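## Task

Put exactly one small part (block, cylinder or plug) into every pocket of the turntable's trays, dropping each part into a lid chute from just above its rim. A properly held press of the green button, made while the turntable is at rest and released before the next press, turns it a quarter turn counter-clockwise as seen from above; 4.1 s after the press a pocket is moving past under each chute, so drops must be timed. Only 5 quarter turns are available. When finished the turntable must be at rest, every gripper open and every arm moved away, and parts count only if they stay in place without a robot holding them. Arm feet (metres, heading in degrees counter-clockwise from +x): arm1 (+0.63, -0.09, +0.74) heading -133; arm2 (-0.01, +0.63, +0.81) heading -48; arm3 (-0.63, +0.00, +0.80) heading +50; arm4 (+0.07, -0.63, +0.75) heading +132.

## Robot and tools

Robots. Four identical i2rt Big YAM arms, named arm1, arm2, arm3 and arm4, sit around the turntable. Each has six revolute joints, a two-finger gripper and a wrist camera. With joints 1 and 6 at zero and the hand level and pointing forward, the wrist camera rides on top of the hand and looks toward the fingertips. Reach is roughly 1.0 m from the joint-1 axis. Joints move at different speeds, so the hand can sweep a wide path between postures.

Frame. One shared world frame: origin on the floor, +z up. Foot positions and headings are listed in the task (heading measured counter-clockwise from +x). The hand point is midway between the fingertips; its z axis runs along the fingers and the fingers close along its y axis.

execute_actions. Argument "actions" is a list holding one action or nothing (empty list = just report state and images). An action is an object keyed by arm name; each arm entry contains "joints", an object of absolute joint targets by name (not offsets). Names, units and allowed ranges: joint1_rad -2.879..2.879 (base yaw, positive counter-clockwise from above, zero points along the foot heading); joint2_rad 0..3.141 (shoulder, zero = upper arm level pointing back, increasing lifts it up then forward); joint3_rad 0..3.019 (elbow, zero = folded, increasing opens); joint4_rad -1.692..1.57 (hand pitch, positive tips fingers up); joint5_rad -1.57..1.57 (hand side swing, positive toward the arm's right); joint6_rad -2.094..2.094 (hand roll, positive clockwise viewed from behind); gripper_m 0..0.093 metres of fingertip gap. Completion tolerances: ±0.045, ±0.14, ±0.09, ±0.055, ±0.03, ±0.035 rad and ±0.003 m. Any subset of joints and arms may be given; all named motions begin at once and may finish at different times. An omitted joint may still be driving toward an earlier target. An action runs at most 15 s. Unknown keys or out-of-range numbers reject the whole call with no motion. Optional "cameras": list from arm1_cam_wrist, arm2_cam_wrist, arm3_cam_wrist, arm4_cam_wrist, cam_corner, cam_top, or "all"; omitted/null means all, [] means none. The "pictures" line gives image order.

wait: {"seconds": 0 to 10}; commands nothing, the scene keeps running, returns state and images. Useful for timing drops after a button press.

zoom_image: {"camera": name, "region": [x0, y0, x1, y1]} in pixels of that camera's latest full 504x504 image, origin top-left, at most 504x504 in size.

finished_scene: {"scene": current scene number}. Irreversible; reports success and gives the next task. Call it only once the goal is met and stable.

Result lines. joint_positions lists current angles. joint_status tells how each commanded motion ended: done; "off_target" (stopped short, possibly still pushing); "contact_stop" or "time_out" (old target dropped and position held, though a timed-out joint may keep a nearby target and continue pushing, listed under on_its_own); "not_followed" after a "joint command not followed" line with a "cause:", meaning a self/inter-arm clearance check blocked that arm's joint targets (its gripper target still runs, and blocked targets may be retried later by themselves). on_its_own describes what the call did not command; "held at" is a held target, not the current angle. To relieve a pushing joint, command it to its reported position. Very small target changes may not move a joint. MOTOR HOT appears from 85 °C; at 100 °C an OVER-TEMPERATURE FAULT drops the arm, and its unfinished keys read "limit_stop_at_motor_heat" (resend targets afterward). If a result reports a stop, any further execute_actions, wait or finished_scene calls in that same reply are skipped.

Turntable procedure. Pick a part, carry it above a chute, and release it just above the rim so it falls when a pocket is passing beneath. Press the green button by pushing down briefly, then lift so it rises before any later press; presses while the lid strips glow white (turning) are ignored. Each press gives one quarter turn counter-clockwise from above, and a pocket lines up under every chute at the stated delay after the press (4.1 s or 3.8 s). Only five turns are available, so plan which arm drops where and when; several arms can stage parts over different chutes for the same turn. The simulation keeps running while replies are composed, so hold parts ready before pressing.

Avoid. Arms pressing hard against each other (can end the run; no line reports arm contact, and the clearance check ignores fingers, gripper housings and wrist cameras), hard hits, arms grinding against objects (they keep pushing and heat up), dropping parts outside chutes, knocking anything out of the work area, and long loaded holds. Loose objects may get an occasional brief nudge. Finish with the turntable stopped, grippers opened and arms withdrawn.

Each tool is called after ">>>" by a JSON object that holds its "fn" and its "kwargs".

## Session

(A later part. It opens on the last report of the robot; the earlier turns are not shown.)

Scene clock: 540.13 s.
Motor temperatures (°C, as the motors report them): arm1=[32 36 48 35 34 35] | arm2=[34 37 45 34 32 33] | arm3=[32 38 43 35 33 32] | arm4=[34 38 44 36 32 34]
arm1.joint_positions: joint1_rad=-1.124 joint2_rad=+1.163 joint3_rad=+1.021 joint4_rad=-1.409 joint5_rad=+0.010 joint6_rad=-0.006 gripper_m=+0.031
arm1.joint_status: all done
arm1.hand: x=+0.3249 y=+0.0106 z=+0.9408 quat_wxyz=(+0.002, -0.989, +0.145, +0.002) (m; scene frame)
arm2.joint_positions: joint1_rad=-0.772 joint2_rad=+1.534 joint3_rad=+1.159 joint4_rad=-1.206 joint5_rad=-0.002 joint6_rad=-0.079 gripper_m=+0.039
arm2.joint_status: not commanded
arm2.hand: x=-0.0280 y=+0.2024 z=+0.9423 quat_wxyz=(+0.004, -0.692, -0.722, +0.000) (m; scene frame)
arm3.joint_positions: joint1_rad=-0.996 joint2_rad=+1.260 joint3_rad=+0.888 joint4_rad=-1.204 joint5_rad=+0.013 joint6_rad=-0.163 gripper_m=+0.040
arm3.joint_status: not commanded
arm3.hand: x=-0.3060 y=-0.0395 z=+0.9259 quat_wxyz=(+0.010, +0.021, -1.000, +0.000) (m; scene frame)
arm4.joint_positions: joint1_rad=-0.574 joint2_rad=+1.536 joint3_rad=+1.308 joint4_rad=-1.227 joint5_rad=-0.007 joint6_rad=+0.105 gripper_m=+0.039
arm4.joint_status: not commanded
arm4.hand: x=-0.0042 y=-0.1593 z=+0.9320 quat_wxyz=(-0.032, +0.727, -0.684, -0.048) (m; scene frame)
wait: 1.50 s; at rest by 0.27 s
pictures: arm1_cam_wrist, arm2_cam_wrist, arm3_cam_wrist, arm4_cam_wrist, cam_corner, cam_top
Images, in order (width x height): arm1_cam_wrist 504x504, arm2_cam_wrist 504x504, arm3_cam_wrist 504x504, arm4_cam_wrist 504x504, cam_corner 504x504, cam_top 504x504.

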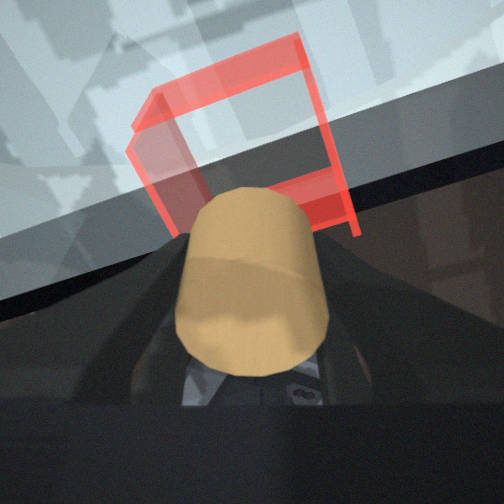

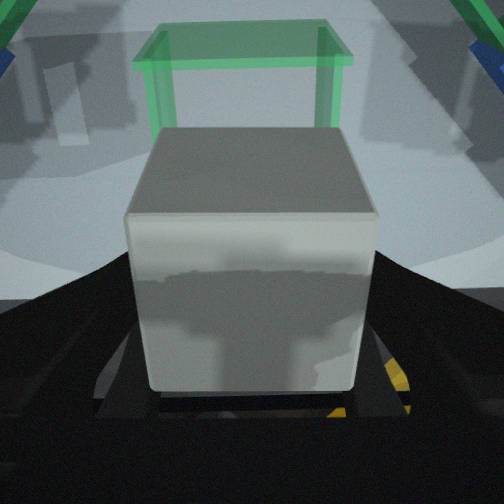

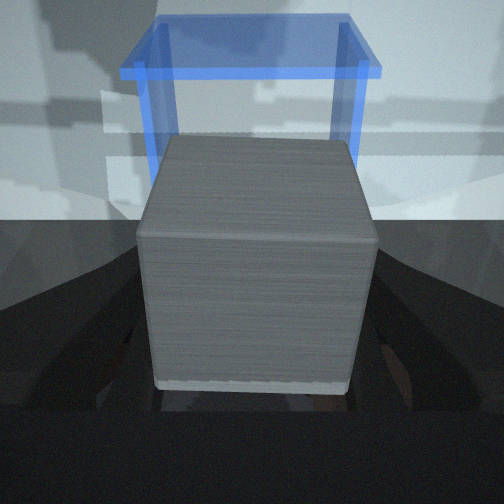

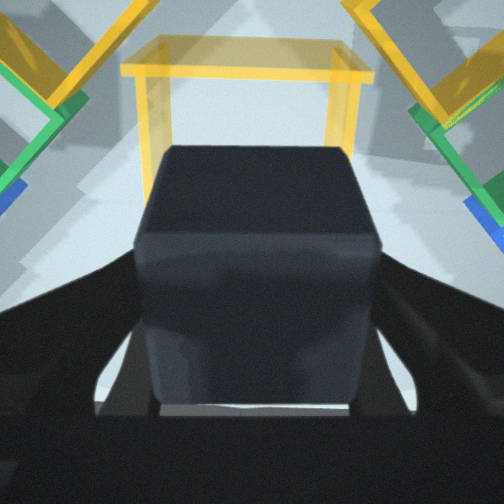

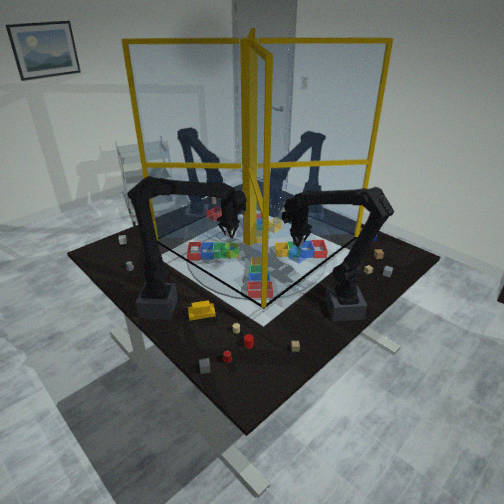

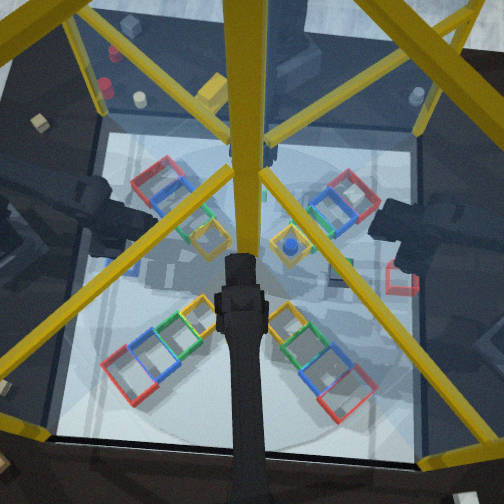

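>>> {"fn": "execute_actions", "kwargs": {"actions": [{"arm1":{"joints":{"joint1_rad":-1.012,"joint2_rad":1.508,"joint3_rad":1.40,"joint4_rad":-1.44}}}], "cameras": ["arm1_cam_wrist"]}}

Scene clock: 565.33 s.
Motor temperatures (°C, as the motors report them): arm1=[32 35 47 35 34 35] | arm2=[34 37 46 34 32 33] | arm3=[32 38 43 35 33 32] | arm4=[34 38 45 36 32 34]
arm1.joint_positions: joint1_rad=-1.010 joint2_rad=+1.501 joint3_rad=+1.353 joint4_rad=-1.432 joint5_rad=+0.010 joint6_rad=-0.006 gripper_m=+0.031
arm1.joint_status: all done
arm1.hand: x=+0.1961 y=-0.0021 z=+0.9445 quat_wxyz=(+0.000, -0.996, +0.088, -0.012) (m; scene frame)
arm2.joint_positions: joint1_rad=-0.772 joint2_rad=+1.534 joint3_rad=+1.159 joint4_rad=-1.206 joint5_rad=-0.002 joint6_rad=-0.079 gripper_m=+0.039
arm2.joint_status: not commanded
arm2.hand: x=-0.0280 y=+0.2024 z=+0.9423 quat_wxyz=(+0.004, -0.692, -0.722, +0.000) (m; scene frame)
arm3.joint_positions: joint1_rad=-0.996 joint2_rad=+1.260 joint3_rad=+0.888 joint4_rad=-1.204 joint5_rad=+0.013 joint6_rad=-0.163 gripper_m=+0.040
arm3.joint_status: not commanded
arm3.hand: x=-0.3060 y=-0.0395 z=+0.9259 quat_wxyz=(+0.010, +0.021, -1.000, +0.000) (m; scene frame)
arm4.joint_positions: joint1_rad=-0.574 joint2_rad=+1.536 joint3_rad=+1.308 joint4_rad=-1.227 joint5_rad=-0.007 joint6_rad=+0.105 gripper_m=+0.039
arm4.joint_status: not commanded
arm4.hand: x=-0.0042 y=-0.1593 z=+0.9320 quat_wxyz=(-0.032, +0.727, -0.684, -0.048) (m; scene frame)
pictures: arm1_cam_wrist
Images, in order (width x height): arm1_cam_wrist 504x504.

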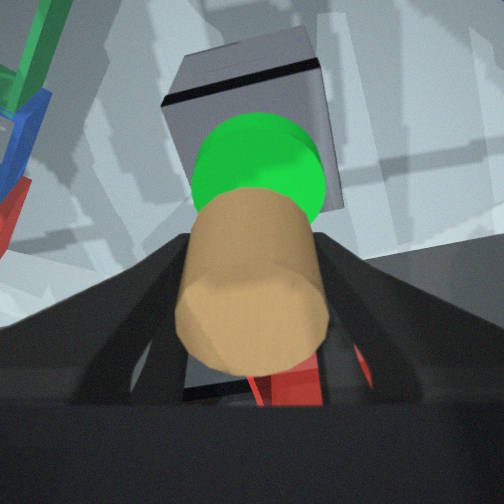

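>>> {"fn": "execute_actions", "kwargs": {"actions": [{"arm1":{"joints":{"joint3_rad":1.23,"joint4_rad":-1.285}}}], "cameras": ["cam_top"]}}

>>> {"fn": "wait", "kwargs": {"seconds": 0.5}}

>>> {"fn": "execute_actions", "kwargs": {"actions": [{"arm1":{"joints":{"joint1_rad":-1.112,"joint2_rad":1.175,"joint3_rad":1.019,"joint4_rad":-1.445}}}], "cameras": ["arm1_cam_wrist","cam_top"]}}

>>> {"fn": "wait", "kwargs": {"seconds": 1.5}}

>>> {"fn": "execute_actions", "kwargs": {"actions": [{"arm1":{"joints":{"gripper_m":0.065}},"arm2":{"joints":{"gripper_m":0.065}},"arm3":{"joints":{"gripper_m":0.065}},"arm4":{"joints":{"gripper_m":0.065}}}]}}

>>> {"fn": "wait", "kwargs": {"seconds": 1.0}}

Scene clock: 574.90 s.
Motor temperatures (°C, as the motors report them): arm1=[32 36 48 35 34 35] | arm2=[34 37 46 34 32 33] | arm3=[32 38 43 35 33 32] | arm4=[34 38 45 36 32 34]
arm1.joint_positions: joint1_rad=-1.010 joint2_rad=+1.484 joint3_rad=+1.261 joint4_rad=-1.298 joint5_rad=+0.013 joint6_rad=-0.006 gripper_m=+0.031
arm1.joint_status: all done
arm1.hand: x=+0.1939 y=-0.0015 z=+0.9175 quat_wxyz=(+0.004, -0.996, +0.089, +0.017) (m; scene frame)
arm2.joint_positions: joint1_rad=-0.772 joint2_rad=+1.534 joint3_rad=+1.159 joint4_rad=-1.206 joint5_rad=-0.002 joint6_rad=-0.079 gripper_m=+0.039
arm2.joint_status: not commanded
arm2.hand: x=-0.0280 y=+0.2024 z=+0.9423 quat_wxyz=(+0.004, -0.692, -0.722, +0.000) (m; scene frame)
arm3.joint_positions: joint1_rad=-0.996 joint2_rad=+1.260 joint3_rad=+0.888 joint4_rad=-1.204 joint5_rad=+0.013 joint6_rad=-0.163 gripper_m=+0.040
arm3.joint_status: not commanded
arm3.hand: x=-0.3060 y=-0.0395 z=+0.9259 quat_wxyz=(+0.010, +0.021, -1.000, +0.000) (m; scene frame)
arm4.joint_positions: joint1_rad=-0.574 joint2_rad=+1.536 joint3_rad=+1.308 joint4_rad=-1.227 joint5_rad=-0.007 joint6_rad=+0.105 gripper_m=+0.039
arm4.joint_status: not commanded
arm4.hand: x=-0.0042 y=-0.1593 z=+0.9320 quat_wxyz=(-0.032, +0.727, -0.684, -0.048) (m; scene frame)
pictures: cam_top
Images, in order (width x height): cam_top 504x504.

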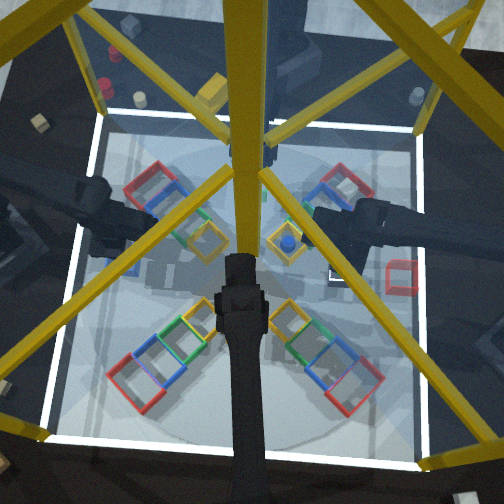

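Scene clock: 575.40 s.
Motor temperatures (°C, as the motors report them): arm1=[32 36 48 35 34 35] | arm2=[34 37 46 34 32 33] | arm3=[32 38 43 35 33 32] | arm4=[34 38 45 36 32 34]
arm1.joint_positions: joint1_rad=-1.010 joint2_rad=+1.484 joint3_rad=+1.261 joint4_rad=-1.298 joint5_rad=+0.013 joint6_rad=-0.006 gripper_m=+0.031
arm1.joint_status: all done
arm1.hand: x=+0.1939 y=-0.0015 z=+0.9175 quat_wxyz=(+0.004, -0.996, +0.089, +0.017) (m; scene frame)
arm2.joint_positions: joint1_rad=-0.772 joint2_rad=+1.534 joint3_rad=+1.159 joint4_rad=-1.206 joint5_rad=-0.002 joint6_rad=-0.079 gripper_m=+0.039
arm2.joint_status: not commanded
arm2.hand: x=-0.0280 y=+0.2024 z=+0.9423 quat_wxyz=(+0.004, -0.692, -0.722, +0.000) (m; scene frame)
arm3.joint_positions: joint1_rad=-0.996 joint2_rad=+1.260 joint3_rad=+0.888 joint4_rad=-1.204 joint5_rad=+0.013 joint6_rad=-0.163 gripper_m=+0.040
arm3.joint_status: not commanded
arm3.hand: x=-0.3060 y=-0.0395 z=+0.9259 quat_wxyz=(+0.010, +0.021, -1.000, +0.000) (m; scene frame)
arm4.joint_positions: joint1_rad=-0.574 joint2_rad=+1.536 joint3_rad=+1.308 joint4_rad=-1.227 joint5_rad=-0.007 joint6_rad=+0.105 gripper_m=+0.039
arm4.joint_status: not commanded
arm4.hand: x=-0.0042 y=-0.1593 z=+0.9320 quat_wxyz=(-0.032, +0.727, -0.684, -0.048) (m; scene frame)
wait: 0.50 s; at rest by 0.27 s
pictures: arm1_cam_wrist, arm2_cam_wrist, arm3_cam_wrist, arm4_cam_wrist, cam_corner, cam_top
Images, in order (width x height): arm1_cam_wrist 504x504, arm2_cam_wrist 504x504, arm3_cam_wrist 504x504, arm4_cam_wrist 504x504, cam_corner 504x504, cam_top 504x504.

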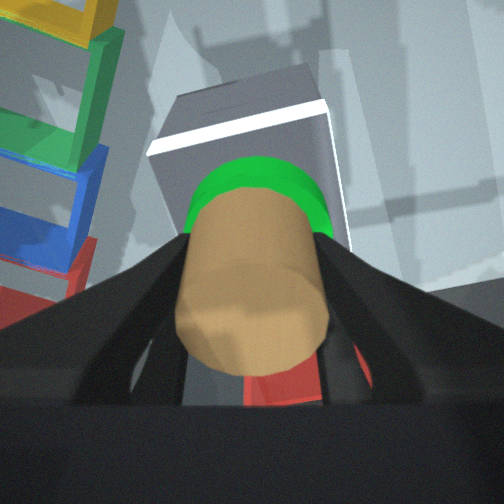

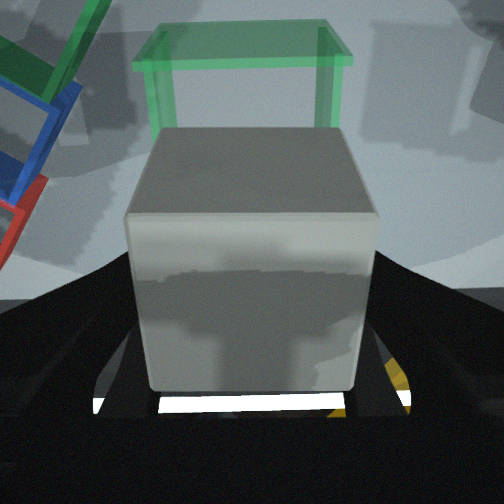

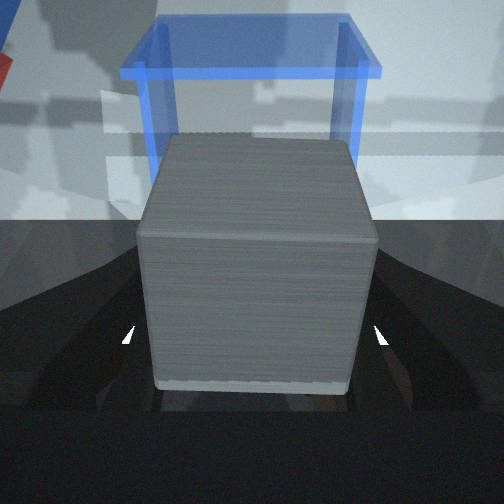

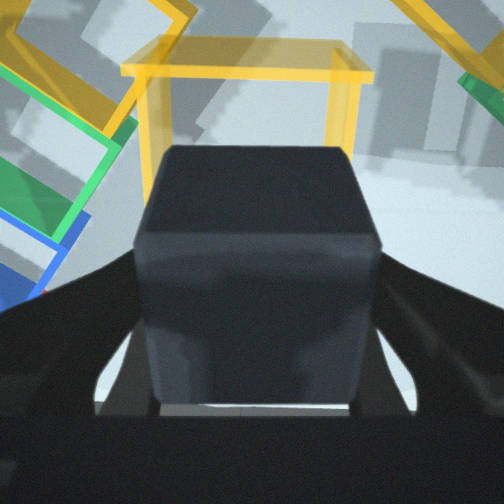

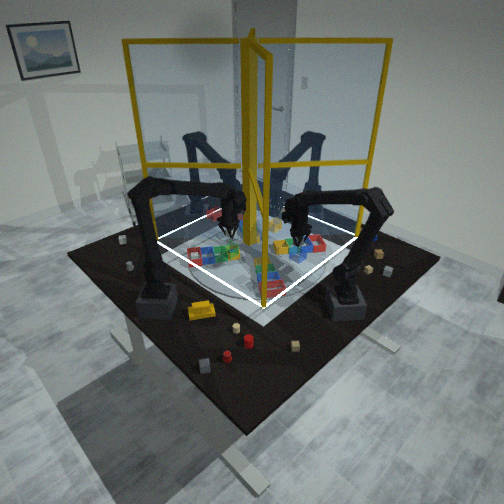

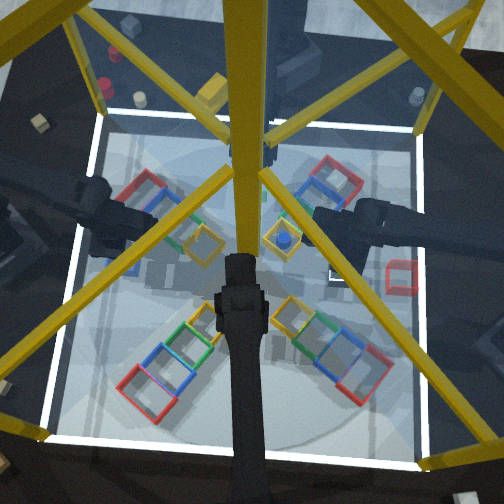

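Scene clock: 576.60 s.
Motor temperatures (°C, as the motors report them): arm1=[32 36 48 35 34 35] | arm2=[34 37 46 34 32 33] | arm3=[32 38 43 35 33 32] | arm4=[34 38 45 36 32 34]
arm1.joint_positions: joint1_rad=-1.120 joint2_rad=+1.162 joint3_rad=+1.021 joint4_rad=-1.434 joint5_rad=+0.010 joint6_rad=-0.006 gripper_m=+0.031
arm1.joint_status: all done
arm1.hand: x=+0.3303 y=+0.0077 z=+0.9409 quat_wxyz=(+0.000, -0.990, +0.143, -0.010) (m; scene frame)
arm2.joint_positions: joint1_rad=-0.772 joint2_rad=+1.534 joint3_rad=+1.159 joint4_rad=-1.206 joint5_rad=-0.002 joint6_rad=-0.079 gripper_m=+0.039
arm2.joint_status: not commanded
arm2.hand: x=-0.0280 y=+0.2024 z=+0.9423 quat_wxyz=(+0.004, -0.692, -0.722, +0.000) (m; scene frame)
arm3.joint_positions: joint1_rad=-0.996 joint2_rad=+1.260 joint3_rad=+0.888 joint4_rad=-1.204 joint5_rad=+0.013 joint6_rad=-0.163 gripper_m=+0.040
arm3.joint_status: not commanded
arm3.hand: x=-0.3060 y=-0.0395 z=+0.9259 quat_wxyz=(+0.010, +0.021, -1.000, +0.000) (m; scene frame)
arm4.joint_positions: joint1_rad=-0.574 joint2_rad=+1.536 joint3_rad=+1.308 joint4_rad=-1.227 joint5_rad=-0.007 joint6_rad=+0.105 gripper_m=+0.039
arm4.joint_status: not commanded
arm4.hand: x=-0.0042 y=-0.1593 z=+0.9320 quat_wxyz=(-0.032, +0.727, -0.684, -0.048) (m; scene frame)
pictures: arm1_cam_wrist, cam_top
Images, in order (width x height): arm1_cam_wrist 504x504, cam_top 504x504.

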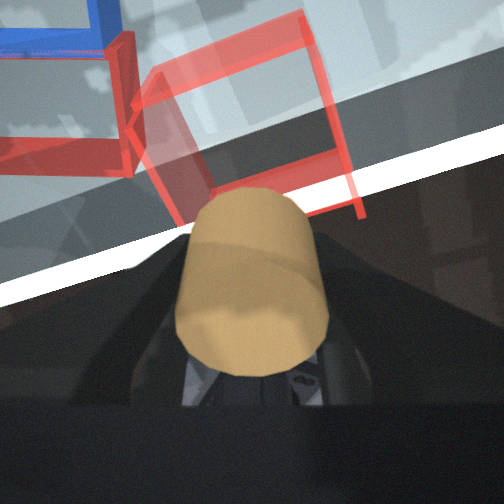

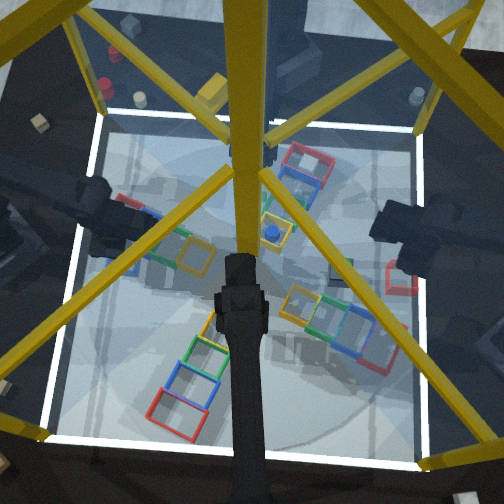

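Scene clock: 578.10 s.
Motor temperatures (°C, as the motors report them): arm1=[32 36 48 35 34 35] | arm2=[34 37 46 34 32 33] | arm3=[32 38 43 35 33 32] | arm4=[34 38 45 36 32 34]
arm1.joint_positions: joint1_rad=-1.120 joint2_rad=+1.162 joint3_rad=+1.021 joint4_rad=-1.434 joint5_rad=+0.010 joint6_rad=-0.006 gripper_m=+0.031
arm1.joint_status: all done
arm1.hand: x=+0.3303 y=+0.0077 z=+0.9409 quat_wxyz=(+0.000, -0.990, +0.143, -0.010) (m; scene frame)
arm2.joint_positions: joint1_rad=-0.772 joint2_rad=+1.534 joint3_rad=+1.159 joint4_rad=-1.206 joint5_rad=-0.002 joint6_rad=-0.079 gripper_m=+0.039
arm2.joint_status: not commanded
arm2.hand: x=-0.0280 y=+0.2024 z=+0.9423 quat_wxyz=(+0.004, -0.692, -0.722, +0.000) (m; scene frame)
arm3.joint_positions: joint1_rad=-0.996 joint2_rad=+1.260 joint3_rad=+0.888 joint4_rad=-1.204 joint5_rad=+0.013 joint6_rad=-0.163 gripper_m=+0.040
arm3.joint_status: not commanded
arm3.hand: x=-0.3060 y=-0.0395 z=+0.9259 quat_wxyz=(+0.010, +0.021, -1.000, +0.000) (m; scene frame)
arm4.joint_positions: joint1_rad=-0.574 joint2_rad=+1.536 joint3_rad=+1.308 joint4_rad=-1.227 joint5_rad=-0.007 joint6_rad=+0.105 gripper_m=+0.039
arm4.joint_status: not commanded
arm4.hand: x=-0.0042 y=-0.1593 z=+0.9320 quat_wxyz=(-0.032, +0.727, -0.684, -0.048) (m; scene frame)
wait: 1.50 s; at rest by 0.27 s
pictures: arm1_cam_wrist, arm2_cam_wrist, arm3_cam_wrist, arm4_cam_wrist, cam_corner, cam_top
Images, in order (width x height): arm1_cam_wrist 504x504, arm2_cam_wrist 504x504, arm3_cam_wrist 504x504, arm4_cam_wrist 504x504, cam_corner 504x504, cam_top 504x504.

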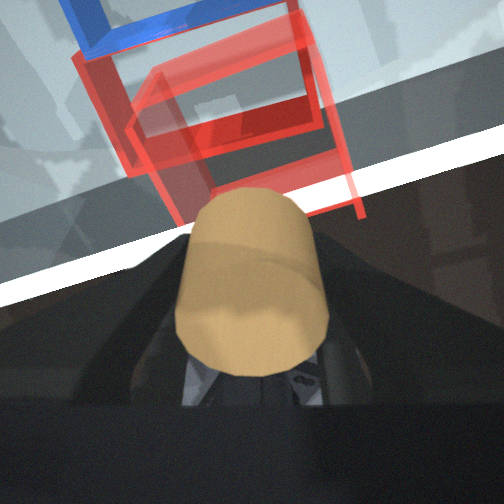

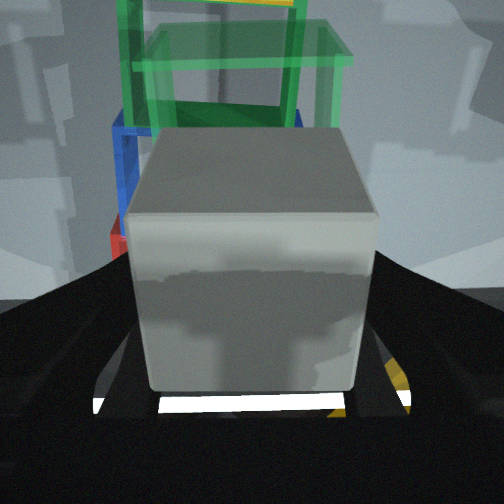

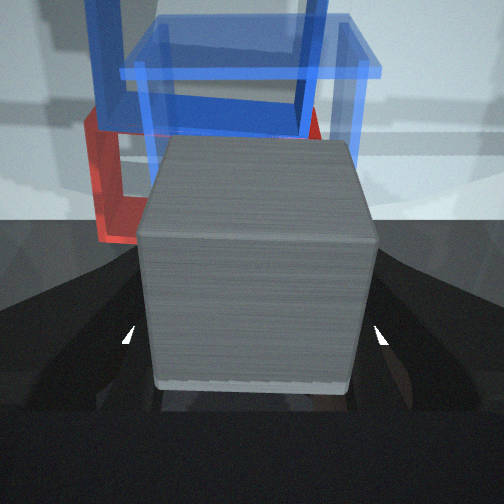

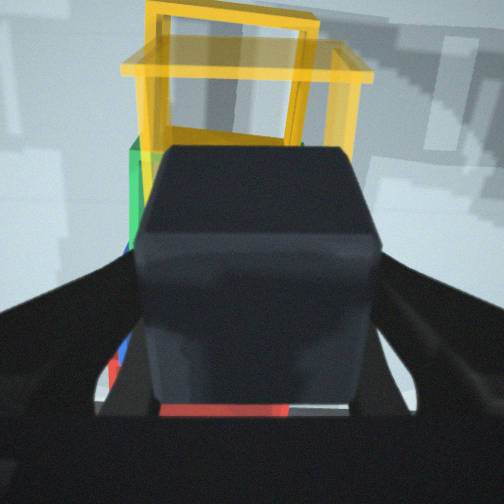

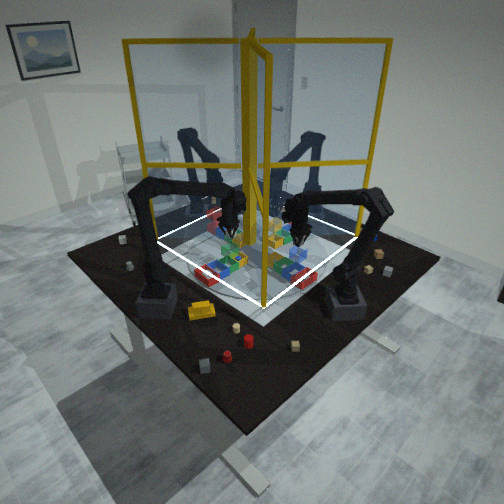

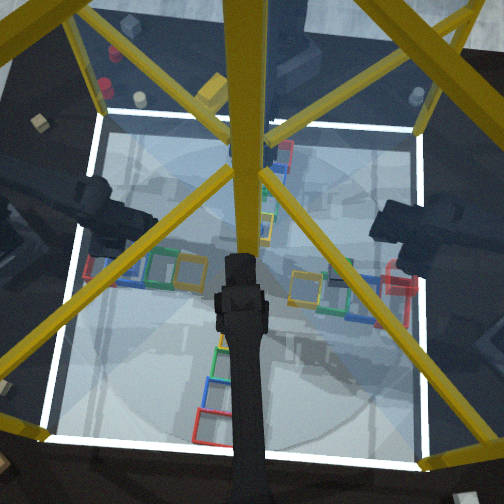

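Scene clock: 578.67 s.
Motor temperatures (°C, as the motors report them): arm1=[32 36 48 35 34 35] | arm2=[34 37 46 34 32 33] | arm3=[32 38 43 35 33 32] | arm4=[34 38 45 36 32 34]
arm1.joint_positions: joint1_rad=-1.120 joint2_rad=+1.162 joint3_rad=+1.021 joint4_rad=-1.434 joint5_rad=+0.010 joint6_rad=-0.006 gripper_m=+0.065
arm1.joint_status: all done
arm1.hand: x=+0.3303 y=+0.0077 z=+0.9409 quat_wxyz=(+0.000, -0.990, +0.143, -0.010) (m; scene frame)
arm2.joint_positions: joint1_rad=-0.772 joint2_rad=+1.534 joint3_rad=+1.159 joint4_rad=-1.206 joint5_rad=-0.002 joint6_rad=-0.079 gripper_m=+0.065
arm2.joint_status: all done
arm2.hand: x=-0.0280 y=+0.2024 z=+0.9423 quat_wxyz=(+0.004, -0.692, -0.722, +0.000) (m; scene frame)
arm3.joint_positions: joint1_rad=-0.996 joint2_rad=+1.260 joint3_rad=+0.888 joint4_rad=-1.204 joint5_rad=+0.013 joint6_rad=-0.163 gripper_m=+0.065
arm3.joint_status: all done
arm3.hand: x=-0.3060 y=-0.0395 z=+0.9259 quat_wxyz=(+0.010, +0.021, -1.000, +0.000) (m; scene frame)
arm4.joint_positions: joint1_rad=-0.574 joint2_rad=+1.536 joint3_rad=+1.308 joint4_rad=-1.227 joint5_rad=-0.007 joint6_rad=+0.105 gripper_m=+0.065
arm4.joint_status: all done
arm4.hand: x=-0.0042 y=-0.1593 z=+0.9320 quat_wxyz=(-0.032, +0.727, -0.684, -0.048) (m; scene frame)
pictures: arm1_cam_wrist, arm2_cam_wrist, arm3_cam_wrist, arm4_cam_wrist, cam_corner, cam_top
Images, in order (width x height): arm1_cam_wrist 504x504, arm2_cam_wrist 504x504, arm3_cam_wrist 504x504, arm4_cam_wrist 504x504, cam_corner 504x504, cam_top 504x504.

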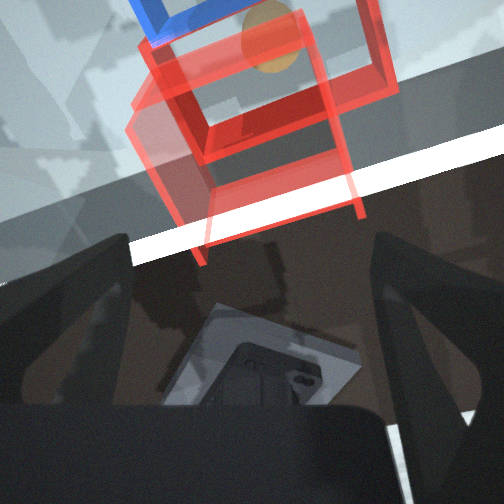

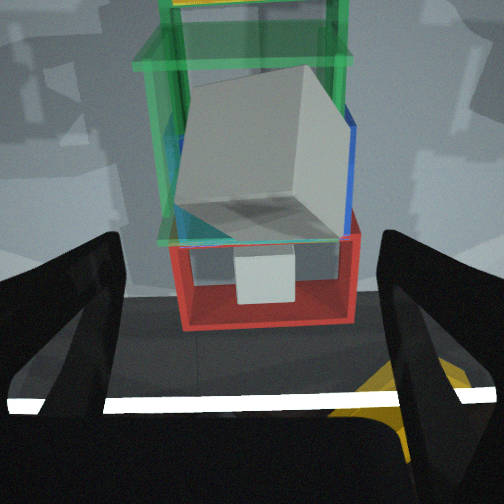

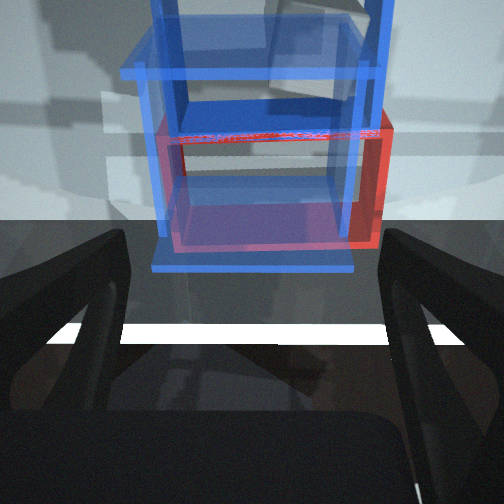

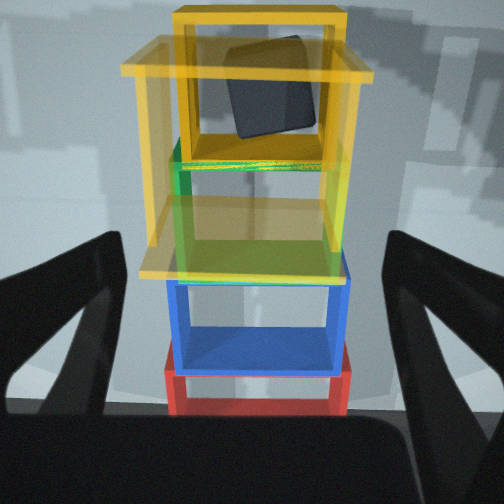

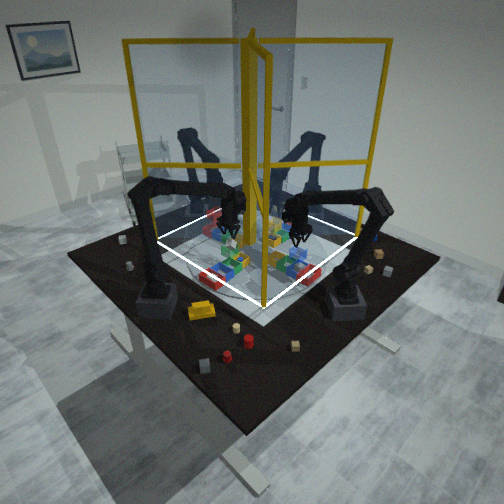

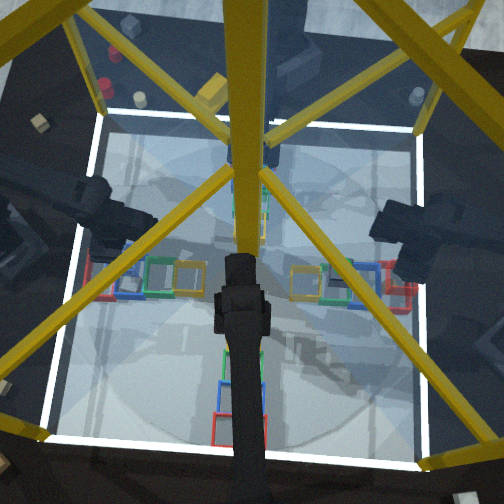

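Scene clock: 579.67 s.
Motor temperatures (°C, as the motors report them): arm1=[32 36 48 35 34 35] | arm2=[34 37 46 34 32 33] | arm3=[32 38 43 35 33 32] | arm4=[34 38 45 36 32 34]
arm1.joint_positions: joint1_rad=-1.120 joint2_rad=+1.162 joint3_rad=+1.021 joint4_rad=-1.434 joint5_rad=+0.010 joint6_rad=-0.006 gripper_m=+0.065
arm1.joint_status: all done
arm1.hand: x=+0.3303 y=+0.0077 z=+0.9409 quat_wxyz=(+0.000, -0.990, +0.143, -0.010) (m; scene frame)
arm2.joint_positions: joint1_rad=-0.772 joint2_rad=+1.534 joint3_rad=+1.159 joint4_rad=-1.206 joint5_rad=-0.002 joint6_rad=-0.079 gripper_m=+0.065
arm2.joint_status: all done
arm2.hand: x=-0.0280 y=+0.2024 z=+0.9423 quat_wxyz=(+0.004, -0.692, -0.722, +0.000) (m; scene frame)
arm3.joint_positions: joint1_rad=-0.996 joint2_rad=+1.260 joint3_rad=+0.888 joint4_rad=-1.204 joint5_rad=+0.013 joint6_rad=-0.163 gripper_m=+0.065
arm3.joint_status: all done
arm3.hand: x=-0.3060 y=-0.0395 z=+0.9259 quat_wxyz=(+0.010, +0.021, -1.000, +0.000) (m; scene frame)
arm4.joint_positions: joint1_rad=-0.574 joint2_rad=+1.536 joint3_rad=+1.308 joint4_rad=-1.227 joint5_rad=-0.007 joint6_rad=+0.105 gripper_m=+0.065
arm4.joint_status: all done
arm4.hand: x=-0.0042 y=-0.1593 z=+0.9320 quat_wxyz=(-0.032, +0.727, -0.684, -0.048) (m; scene frame)
wait: 1.00 s; at rest by 0.27 s
pictures: arm1_cam_wrist, arm2_cam_wrist, arm3_cam_wrist, arm4_cam_wrist, cam_corner, cam_top
Images, in order (width x height): arm1_cam_wrist 504x504, arm2_cam_wrist 504x504, arm3_cam_wrist 504x504, arm4_cam_wrist 504x504, cam_corner 504x504, cam_top 504x504.

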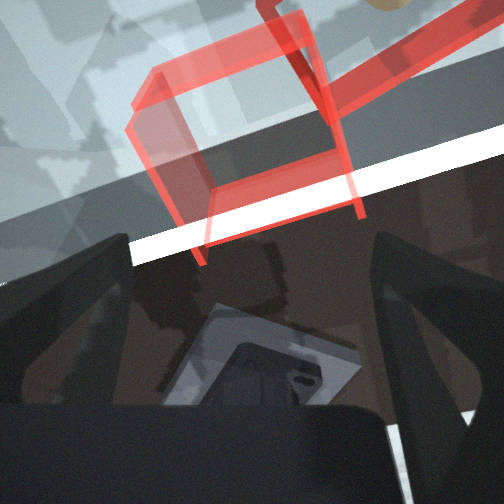

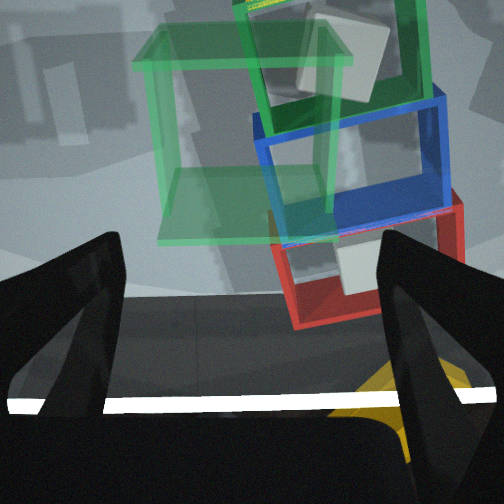

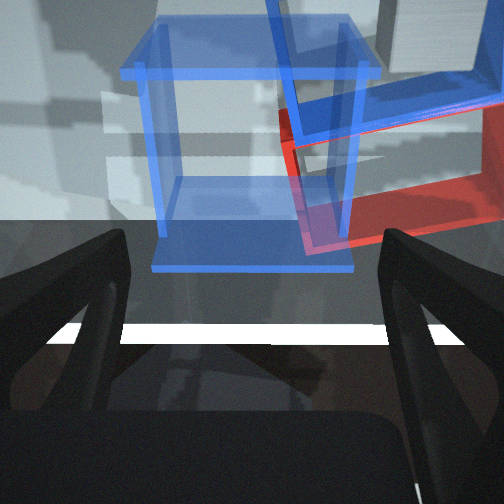

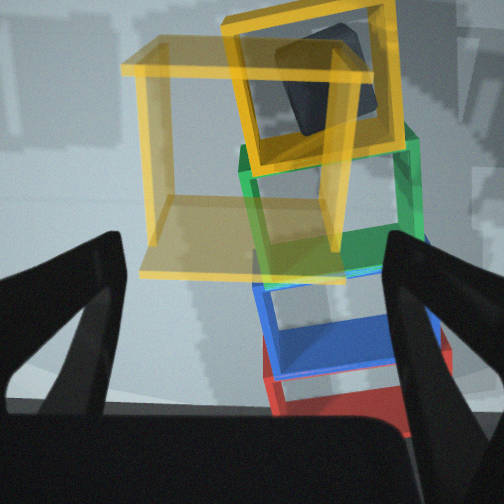

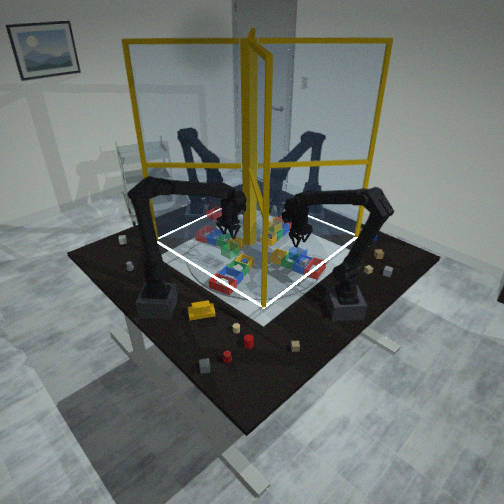

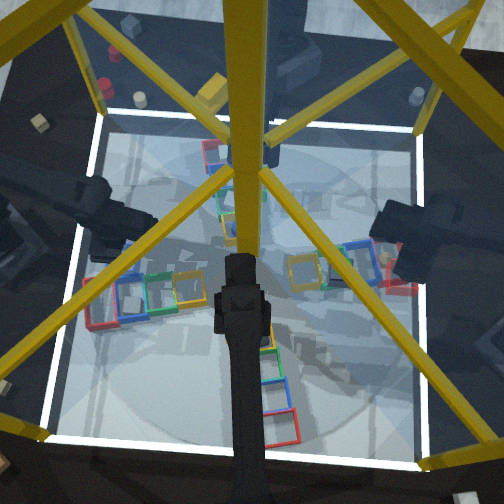

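>>> {"fn": "execute_actions", "kwargs": {"actions": [{"arm1":{"joints":{"joint2_rad":0.98,"joint3_rad":0.925,"joint4_rad":-1.516,"gripper_m":0.093}},"arm2":{"joints":{"joint2_rad":0.98,"joint3_rad":0.925,"joint4_rad":-1.516,"gripper_m":0.093}},"arm3":{"joints":{"joint2_rad":0.98,"joint3_rad":0.925,"joint4_rad":-1.516,"gripper_m":0.093}},"arm4":{"joints":{"joint2_rad":0.98,"joint3_rad":0.925,"joint4_rad":-1.516,"gripper_m":0.093}}}], "cameras": []}}

>>> {"fn": "execute_actions", "kwargs": {"actions": [{"arm1":{"joints":{"joint1_rad":0.402,"joint6_rad":0}},"arm2":{"joints":{"joint1_rad":0.663,"joint6_rad":0}},"arm3":{"joints":{"joint1_rad":0.667,"joint6_rad":0}},"arm4":{"joints":{"joint1_rad":0.92,"joint6_rad":0}}}], "cameras": []}}

>>> {"fn": "execute_actions", "kwargs": {"actions": [{"arm1":{"joints":{"joint2_rad":1.434,"joint3_rad":0.99,"joint4_rad":-1.105}},"arm2":{"joints":{"joint2_rad":1.513,"joint3_rad":0.842,"joint4_rad":-0.89}},"arm3":{"joints":{"joint2_rad":1.468,"joint3_rad":0.822,"joint4_rad":-0.915}},"arm4":{"joints":{"joint2_rad":1.372,"joint3_rad":0.99,"joint4_rad":-1.15}}}]}}

Scene clock: 668.33 s.
Motor temperatures (°C, as the motors report them): arm1=[32 35 46 35 34 35] | arm2=[34 37 46 34 32 33] | arm3=[32 38 44 35 33 32] | arm4=[34 38 45 36 32 34]
arm1.joint_positions: joint1_rad=-1.120 joint2_rad=+0.965 joint3_rad=+0.927 joint4_rad=-1.503 joint5_rad=+0.010 joint6_rad=-0.006 gripper_m=+0.093
arm1.joint_status: all done
arm1.hand: x=+0.3874 y=-0.0094 z=+0.9566 quat_wxyz=(+0.003, -0.990, +0.143, +0.006) (m; scene frame)
arm2.joint_positions: joint1_rad=-0.772 joint2_rad=+0.971 joint3_rad=+0.925 joint4_rad=-1.507 joint5_rad=-0.002 joint6_rad=-0.079 gripper_m=+0.093
arm2.joint_status: all done
arm2.hand: x=-0.0209 y=+0.3813 z=+1.0338 quat_wxyz=(-0.006, -0.691, -0.722, +0.011) (m; scene frame)
arm3.joint_positions: joint1_rad=-0.996 joint2_rad=+0.969 joint3_rad=+0.888 joint4_rad=-1.500 joint5_rad=+0.013 joint6_rad=-0.163 gripper_m=+0.093
arm3.joint_status: all done
arm3.hand: x=-0.3880 y=-0.0304 z=+1.0043 quat_wxyz=(+0.012, +0.021, -1.000, +0.000) (m; scene frame)
arm4.joint_positions: joint1_rad=-0.574 joint2_rad=+0.972 joint3_rad=+0.934 joint4_rad=-1.512 joint5_rad=-0.007 joint6_rad=+0.105 gripper_m=+0.093
arm4.joint_status: all done
arm4.hand: x=+0.0329 y=-0.3820 z=+0.9727 quat_wxyz=(-0.003, +0.728, -0.686, -0.010) (m; scene frame)
pictures: none
No camera images: the call's "cameras" was empty. Leave "cameras" out to get every camera's image.

Scene clock: 670.17 s.
Motor temperatures (°C, as the motors report them): arm1=[32 35 46 35 34 35] | arm2=[34 37 46 34 32 33] | arm3=[32 38 44 35 33 32] | arm4=[34 38 45 36 32 34]
arm1.joint_positions: joint1_rad=+0.398 joint2_rad=+0.969 joint3_rad=+0.927 joint4_rad=-1.503 joint5_rad=+0.010 joint6_rad=-0.006 gripper_m=+0.093
arm1.joint_status: all done
arm1.hand: x=+0.5398 y=-0.3198 z=+0.9610 quat_wxyz=(-0.012, -0.817, -0.577, +0.011) (m; scene frame)
arm2.joint_positions: joint1_rad=+0.661 joint2_rad=+0.974 joint3_rad=+0.925 joint4_rad=-1.507 joint5_rad=-0.002 joint6_rad=-0.011 gripper_m=+0.093
arm2.joint_status: all done
arm2.hand: x=+0.2346 y=+0.5878 z=+1.0300 quat_wxyz=(-0.004, -0.081, -0.997, +0.002) (m; scene frame)
arm3.joint_positions: joint1_rad=+0.664 joint2_rad=+0.972 joint3_rad=+0.888 joint4_rad=-1.500 joint5_rad=+0.011 joint6_rad=-0.008 gripper_m=+0.093
arm3.joint_status: all done
arm3.hand: x=-0.6174 y=+0.2427 z=+1.0095 quat_wxyz=(+0.002, +0.699, -0.715, +0.001) (m; scene frame)
arm4.joint_positions: joint1_rad=+0.913 joint2_rad=+0.974 joint3_rad=+0.934 joint4_rad=-1.512 joint5_rad=-0.007 joint6_rad=+0.014 gripper_m=+0.093
arm4.joint_status: all done
arm4.hand: x=-0.1754 y=-0.6510 z=+0.9729 quat_wxyz=(+0.005, +0.999, +0.034, -0.009) (m; scene frame)
pictures: none
No camera images: the call's "cameras" was empty. Leave "cameras" out to get every camera's image.

Scene clock: 671.47 s.
Motor temperatures (°C, as the motors report them): arm1=[32 35 47 35 34 35] | arm2=[34 37 46 34 32 33] | arm3=[32 38 44 35 33 32] | arm4=[34 38 45 36 32 34]
arm1.joint_positions: joint1_rad=+0.398 joint2_rad=+1.436 joint3_rad=+0.956 joint4_rad=-1.120 joint5_rad=+0.010 joint6_rad=-0.006 gripper_m=+0.093
arm1.joint_status: all done
arm1.hand: x=+0.5014 y=-0.4326 z=+0.8351 quat_wxyz=(+0.004, -0.816, -0.577, -0.012) (m; scene frame)
arm2.joint_positions: joint1_rad=+0.661 joint2_rad=+1.511 joint3_rad=+0.843 joint4_rad=-0.902 joint5_rad=-0.002 joint6_rad=-0.011 gripper_m=+0.093
arm2.joint_status: all done
arm2.hand: x=+0.3480 y=+0.5667 z=+0.8417 quat_wxyz=(+0.003, -0.081, -0.997, +0.002) (m; scene frame)
arm3.joint_positions: joint1_rad=+0.664 joint2_rad=+1.469 joint3_rad=+0.823 joint4_rad=-0.934 joint5_rad=+0.011 joint6_rad=-0.008 gripper_m=+0.093
arm3.joint_status: all done
arm3.hand: x=-0.6160 y=+0.3566 z=+0.8456 quat_wxyz=(+0.000, +0.699, -0.715, -0.001) (m; scene frame)
arm4.joint_positions: joint1_rad=+0.913 joint2_rad=+1.385 joint3_rad=+0.940 joint4_rad=-1.160 joint5_rad=-0.007 joint6_rad=+0.014 gripper_m=+0.093
arm4.joint_status: all done
arm4.hand: x=-0.2790 y=-0.6597 z=+0.8572 quat_wxyz=(+0.004, +0.999, +0.034, +0.017) (m; scene frame)
pictures: arm1_cam_wrist, arm2_cam_wrist, arm3_cam_wrist, arm4_cam_wrist, cam_corner, cam_top
Images, in order (width x height): arm1_cam_wrist 504x504, arm2_cam_wrist 504x504, arm3_cam_wrist 504x504, arm4_cam_wrist 504x504, cam_corner 504x504, cam_top 504x504.

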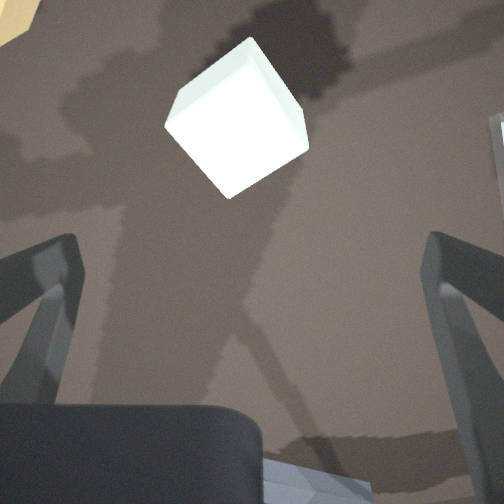

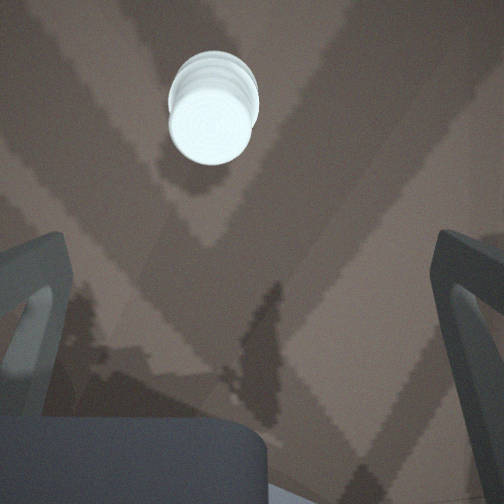

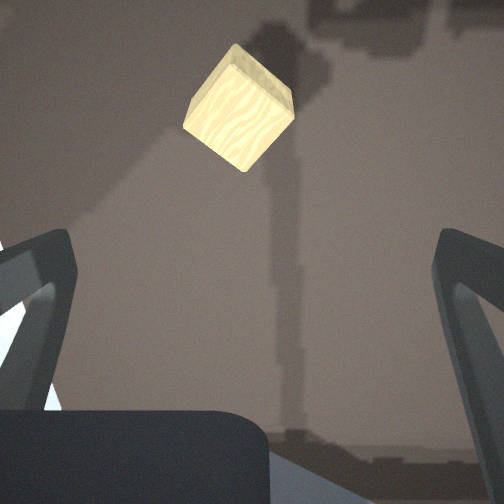

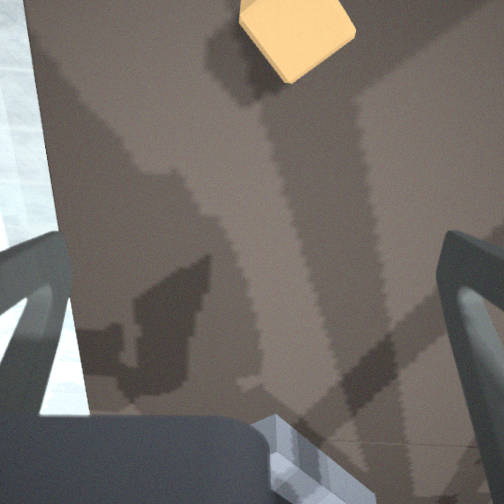

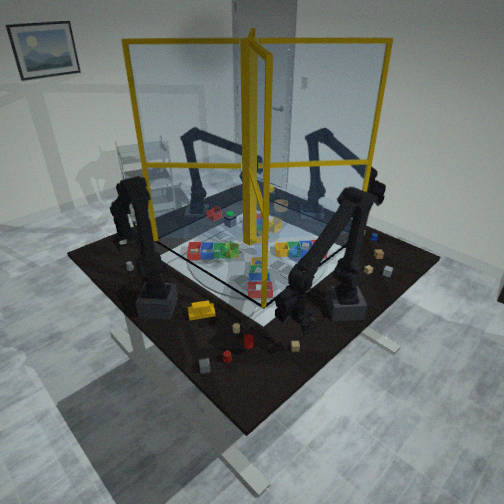

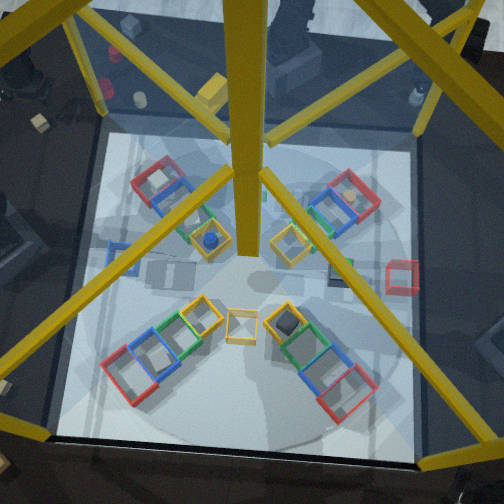

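>>> {"fn": "execute_actions", "kwargs": {"actions": [{"arm1":{"joints":{"joint1_rad":0.42,"joint2_rad":1.62,"joint3_rad":0.775,"joint4_rad":-0.72,"joint6_rad":-0.61}},"arm2":{"joints":{"joint1_rad":0.71,"joint2_rad":1.783,"joint3_rad":0.716,"joint4_rad":-0.492}},"arm3":{"joints":{"joint1_rad":0.682,"joint2_rad":1.737,"joint3_rad":0.681,"joint4_rad":-0.503,"joint6_rad":0.70}},"arm4":{"joints":{"joint1_rad":0.86,"joint2_rad":1.663,"joint3_rad":0.795,"joint4_rad":-0.692,"joint6_rad":-0.65}}}], "cameras": ["arm1_cam_wrist","arm2_cam_wrist","arm3_cam_wrist","arm4_cam_wrist"]}}

Scene clock: 705.43 s.
Motor temperatures (°C, as the motors report them): arm1=[32 36 48 35 34 35] | arm2=[34 37 45 34 32 33] | arm3=[32 38 43 35 33 32] | arm4=[34 37 48 36 32 34]
arm1.joint_positions: joint1_rad=+0.424 joint2_rad=+1.598 joint3_rad=+0.789 joint4_rad=-0.734 joint5_rad=+0.007 joint6_rad=-0.597 gripper_m=+0.093
arm1.joint_status: all done
arm1.hand: x=+0.5122 y=-0.4378 z=+0.7277 quat_wxyz=(-0.010, -0.603, -0.798, +0.015) (m; scene frame)
arm2.joint_positions: joint1_rad=+0.709 joint2_rad=+1.766 joint3_rad=+0.712 joint4_rad=-0.516 joint5_rad=-0.006 joint6_rad=-0.010 gripper_m=+0.093
arm2.joint_status: all done
arm2.hand: x=+0.3339 y=+0.5862 z=+0.7227 quat_wxyz=(+0.003, -0.058, -0.998, +0.000) (m; scene frame)
arm3.joint_positions: joint1_rad=+0.675 joint2_rad=+1.715 joint3_rad=+0.676 joint4_rad=-0.531 joint5_rad=+0.035 joint6_rad=+0.678 gripper_m=+0.093
arm3.joint_status: all done
arm3.hand: x=-0.6178 y=+0.3412 z=+0.7274 quat_wxyz=(-0.012, +0.422, -0.906, +0.000) (m; scene frame)
arm4.joint_positions: joint1_rad=+0.871 joint2_rad=+1.631 joint3_rad=+0.808 joint4_rad=-0.709 joint5_rad=-0.023 joint6_rad=-0.625 gripper_m=+0.093
arm4.joint_status: all done
arm4.hand: x=-0.3065 y=-0.6486 z=+0.7309 quat_wxyz=(+0.006, +0.945, +0.326, -0.022) (m; scene frame)
pictures: arm1_cam_wrist, arm2_cam_wrist, arm3_cam_wrist, arm4_cam_wrist
Images, in order (width x height): arm1_cam_wrist 504x504, arm2_cam_wrist 504x504, arm3_cam_wrist 504x504, arm4_cam_wrist 504x504.

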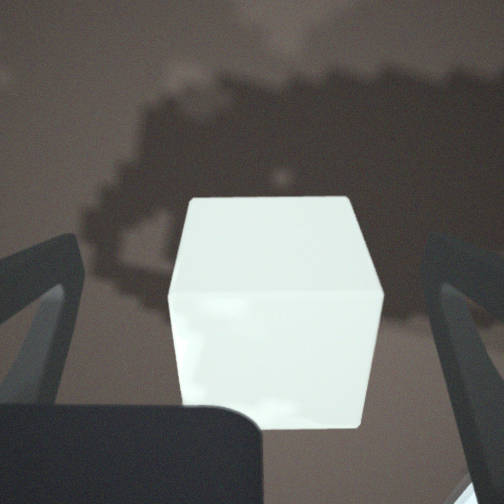

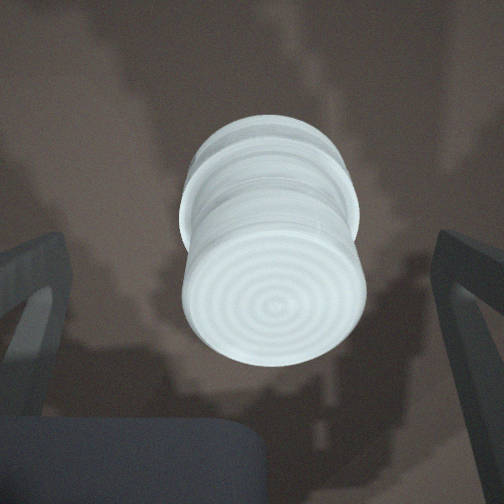

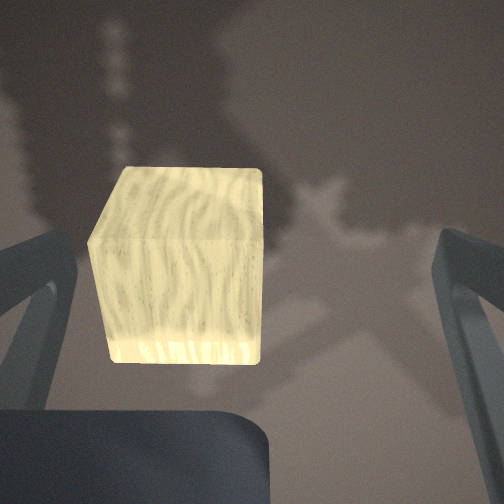

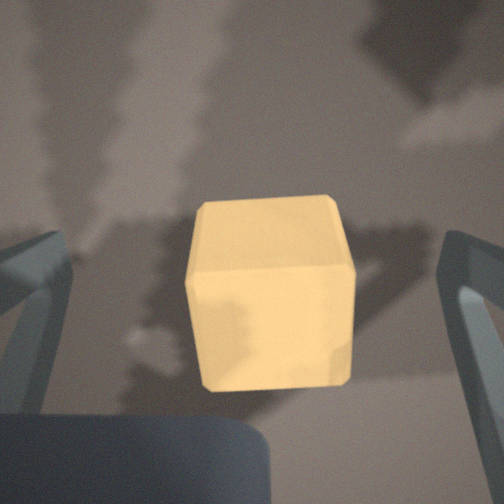

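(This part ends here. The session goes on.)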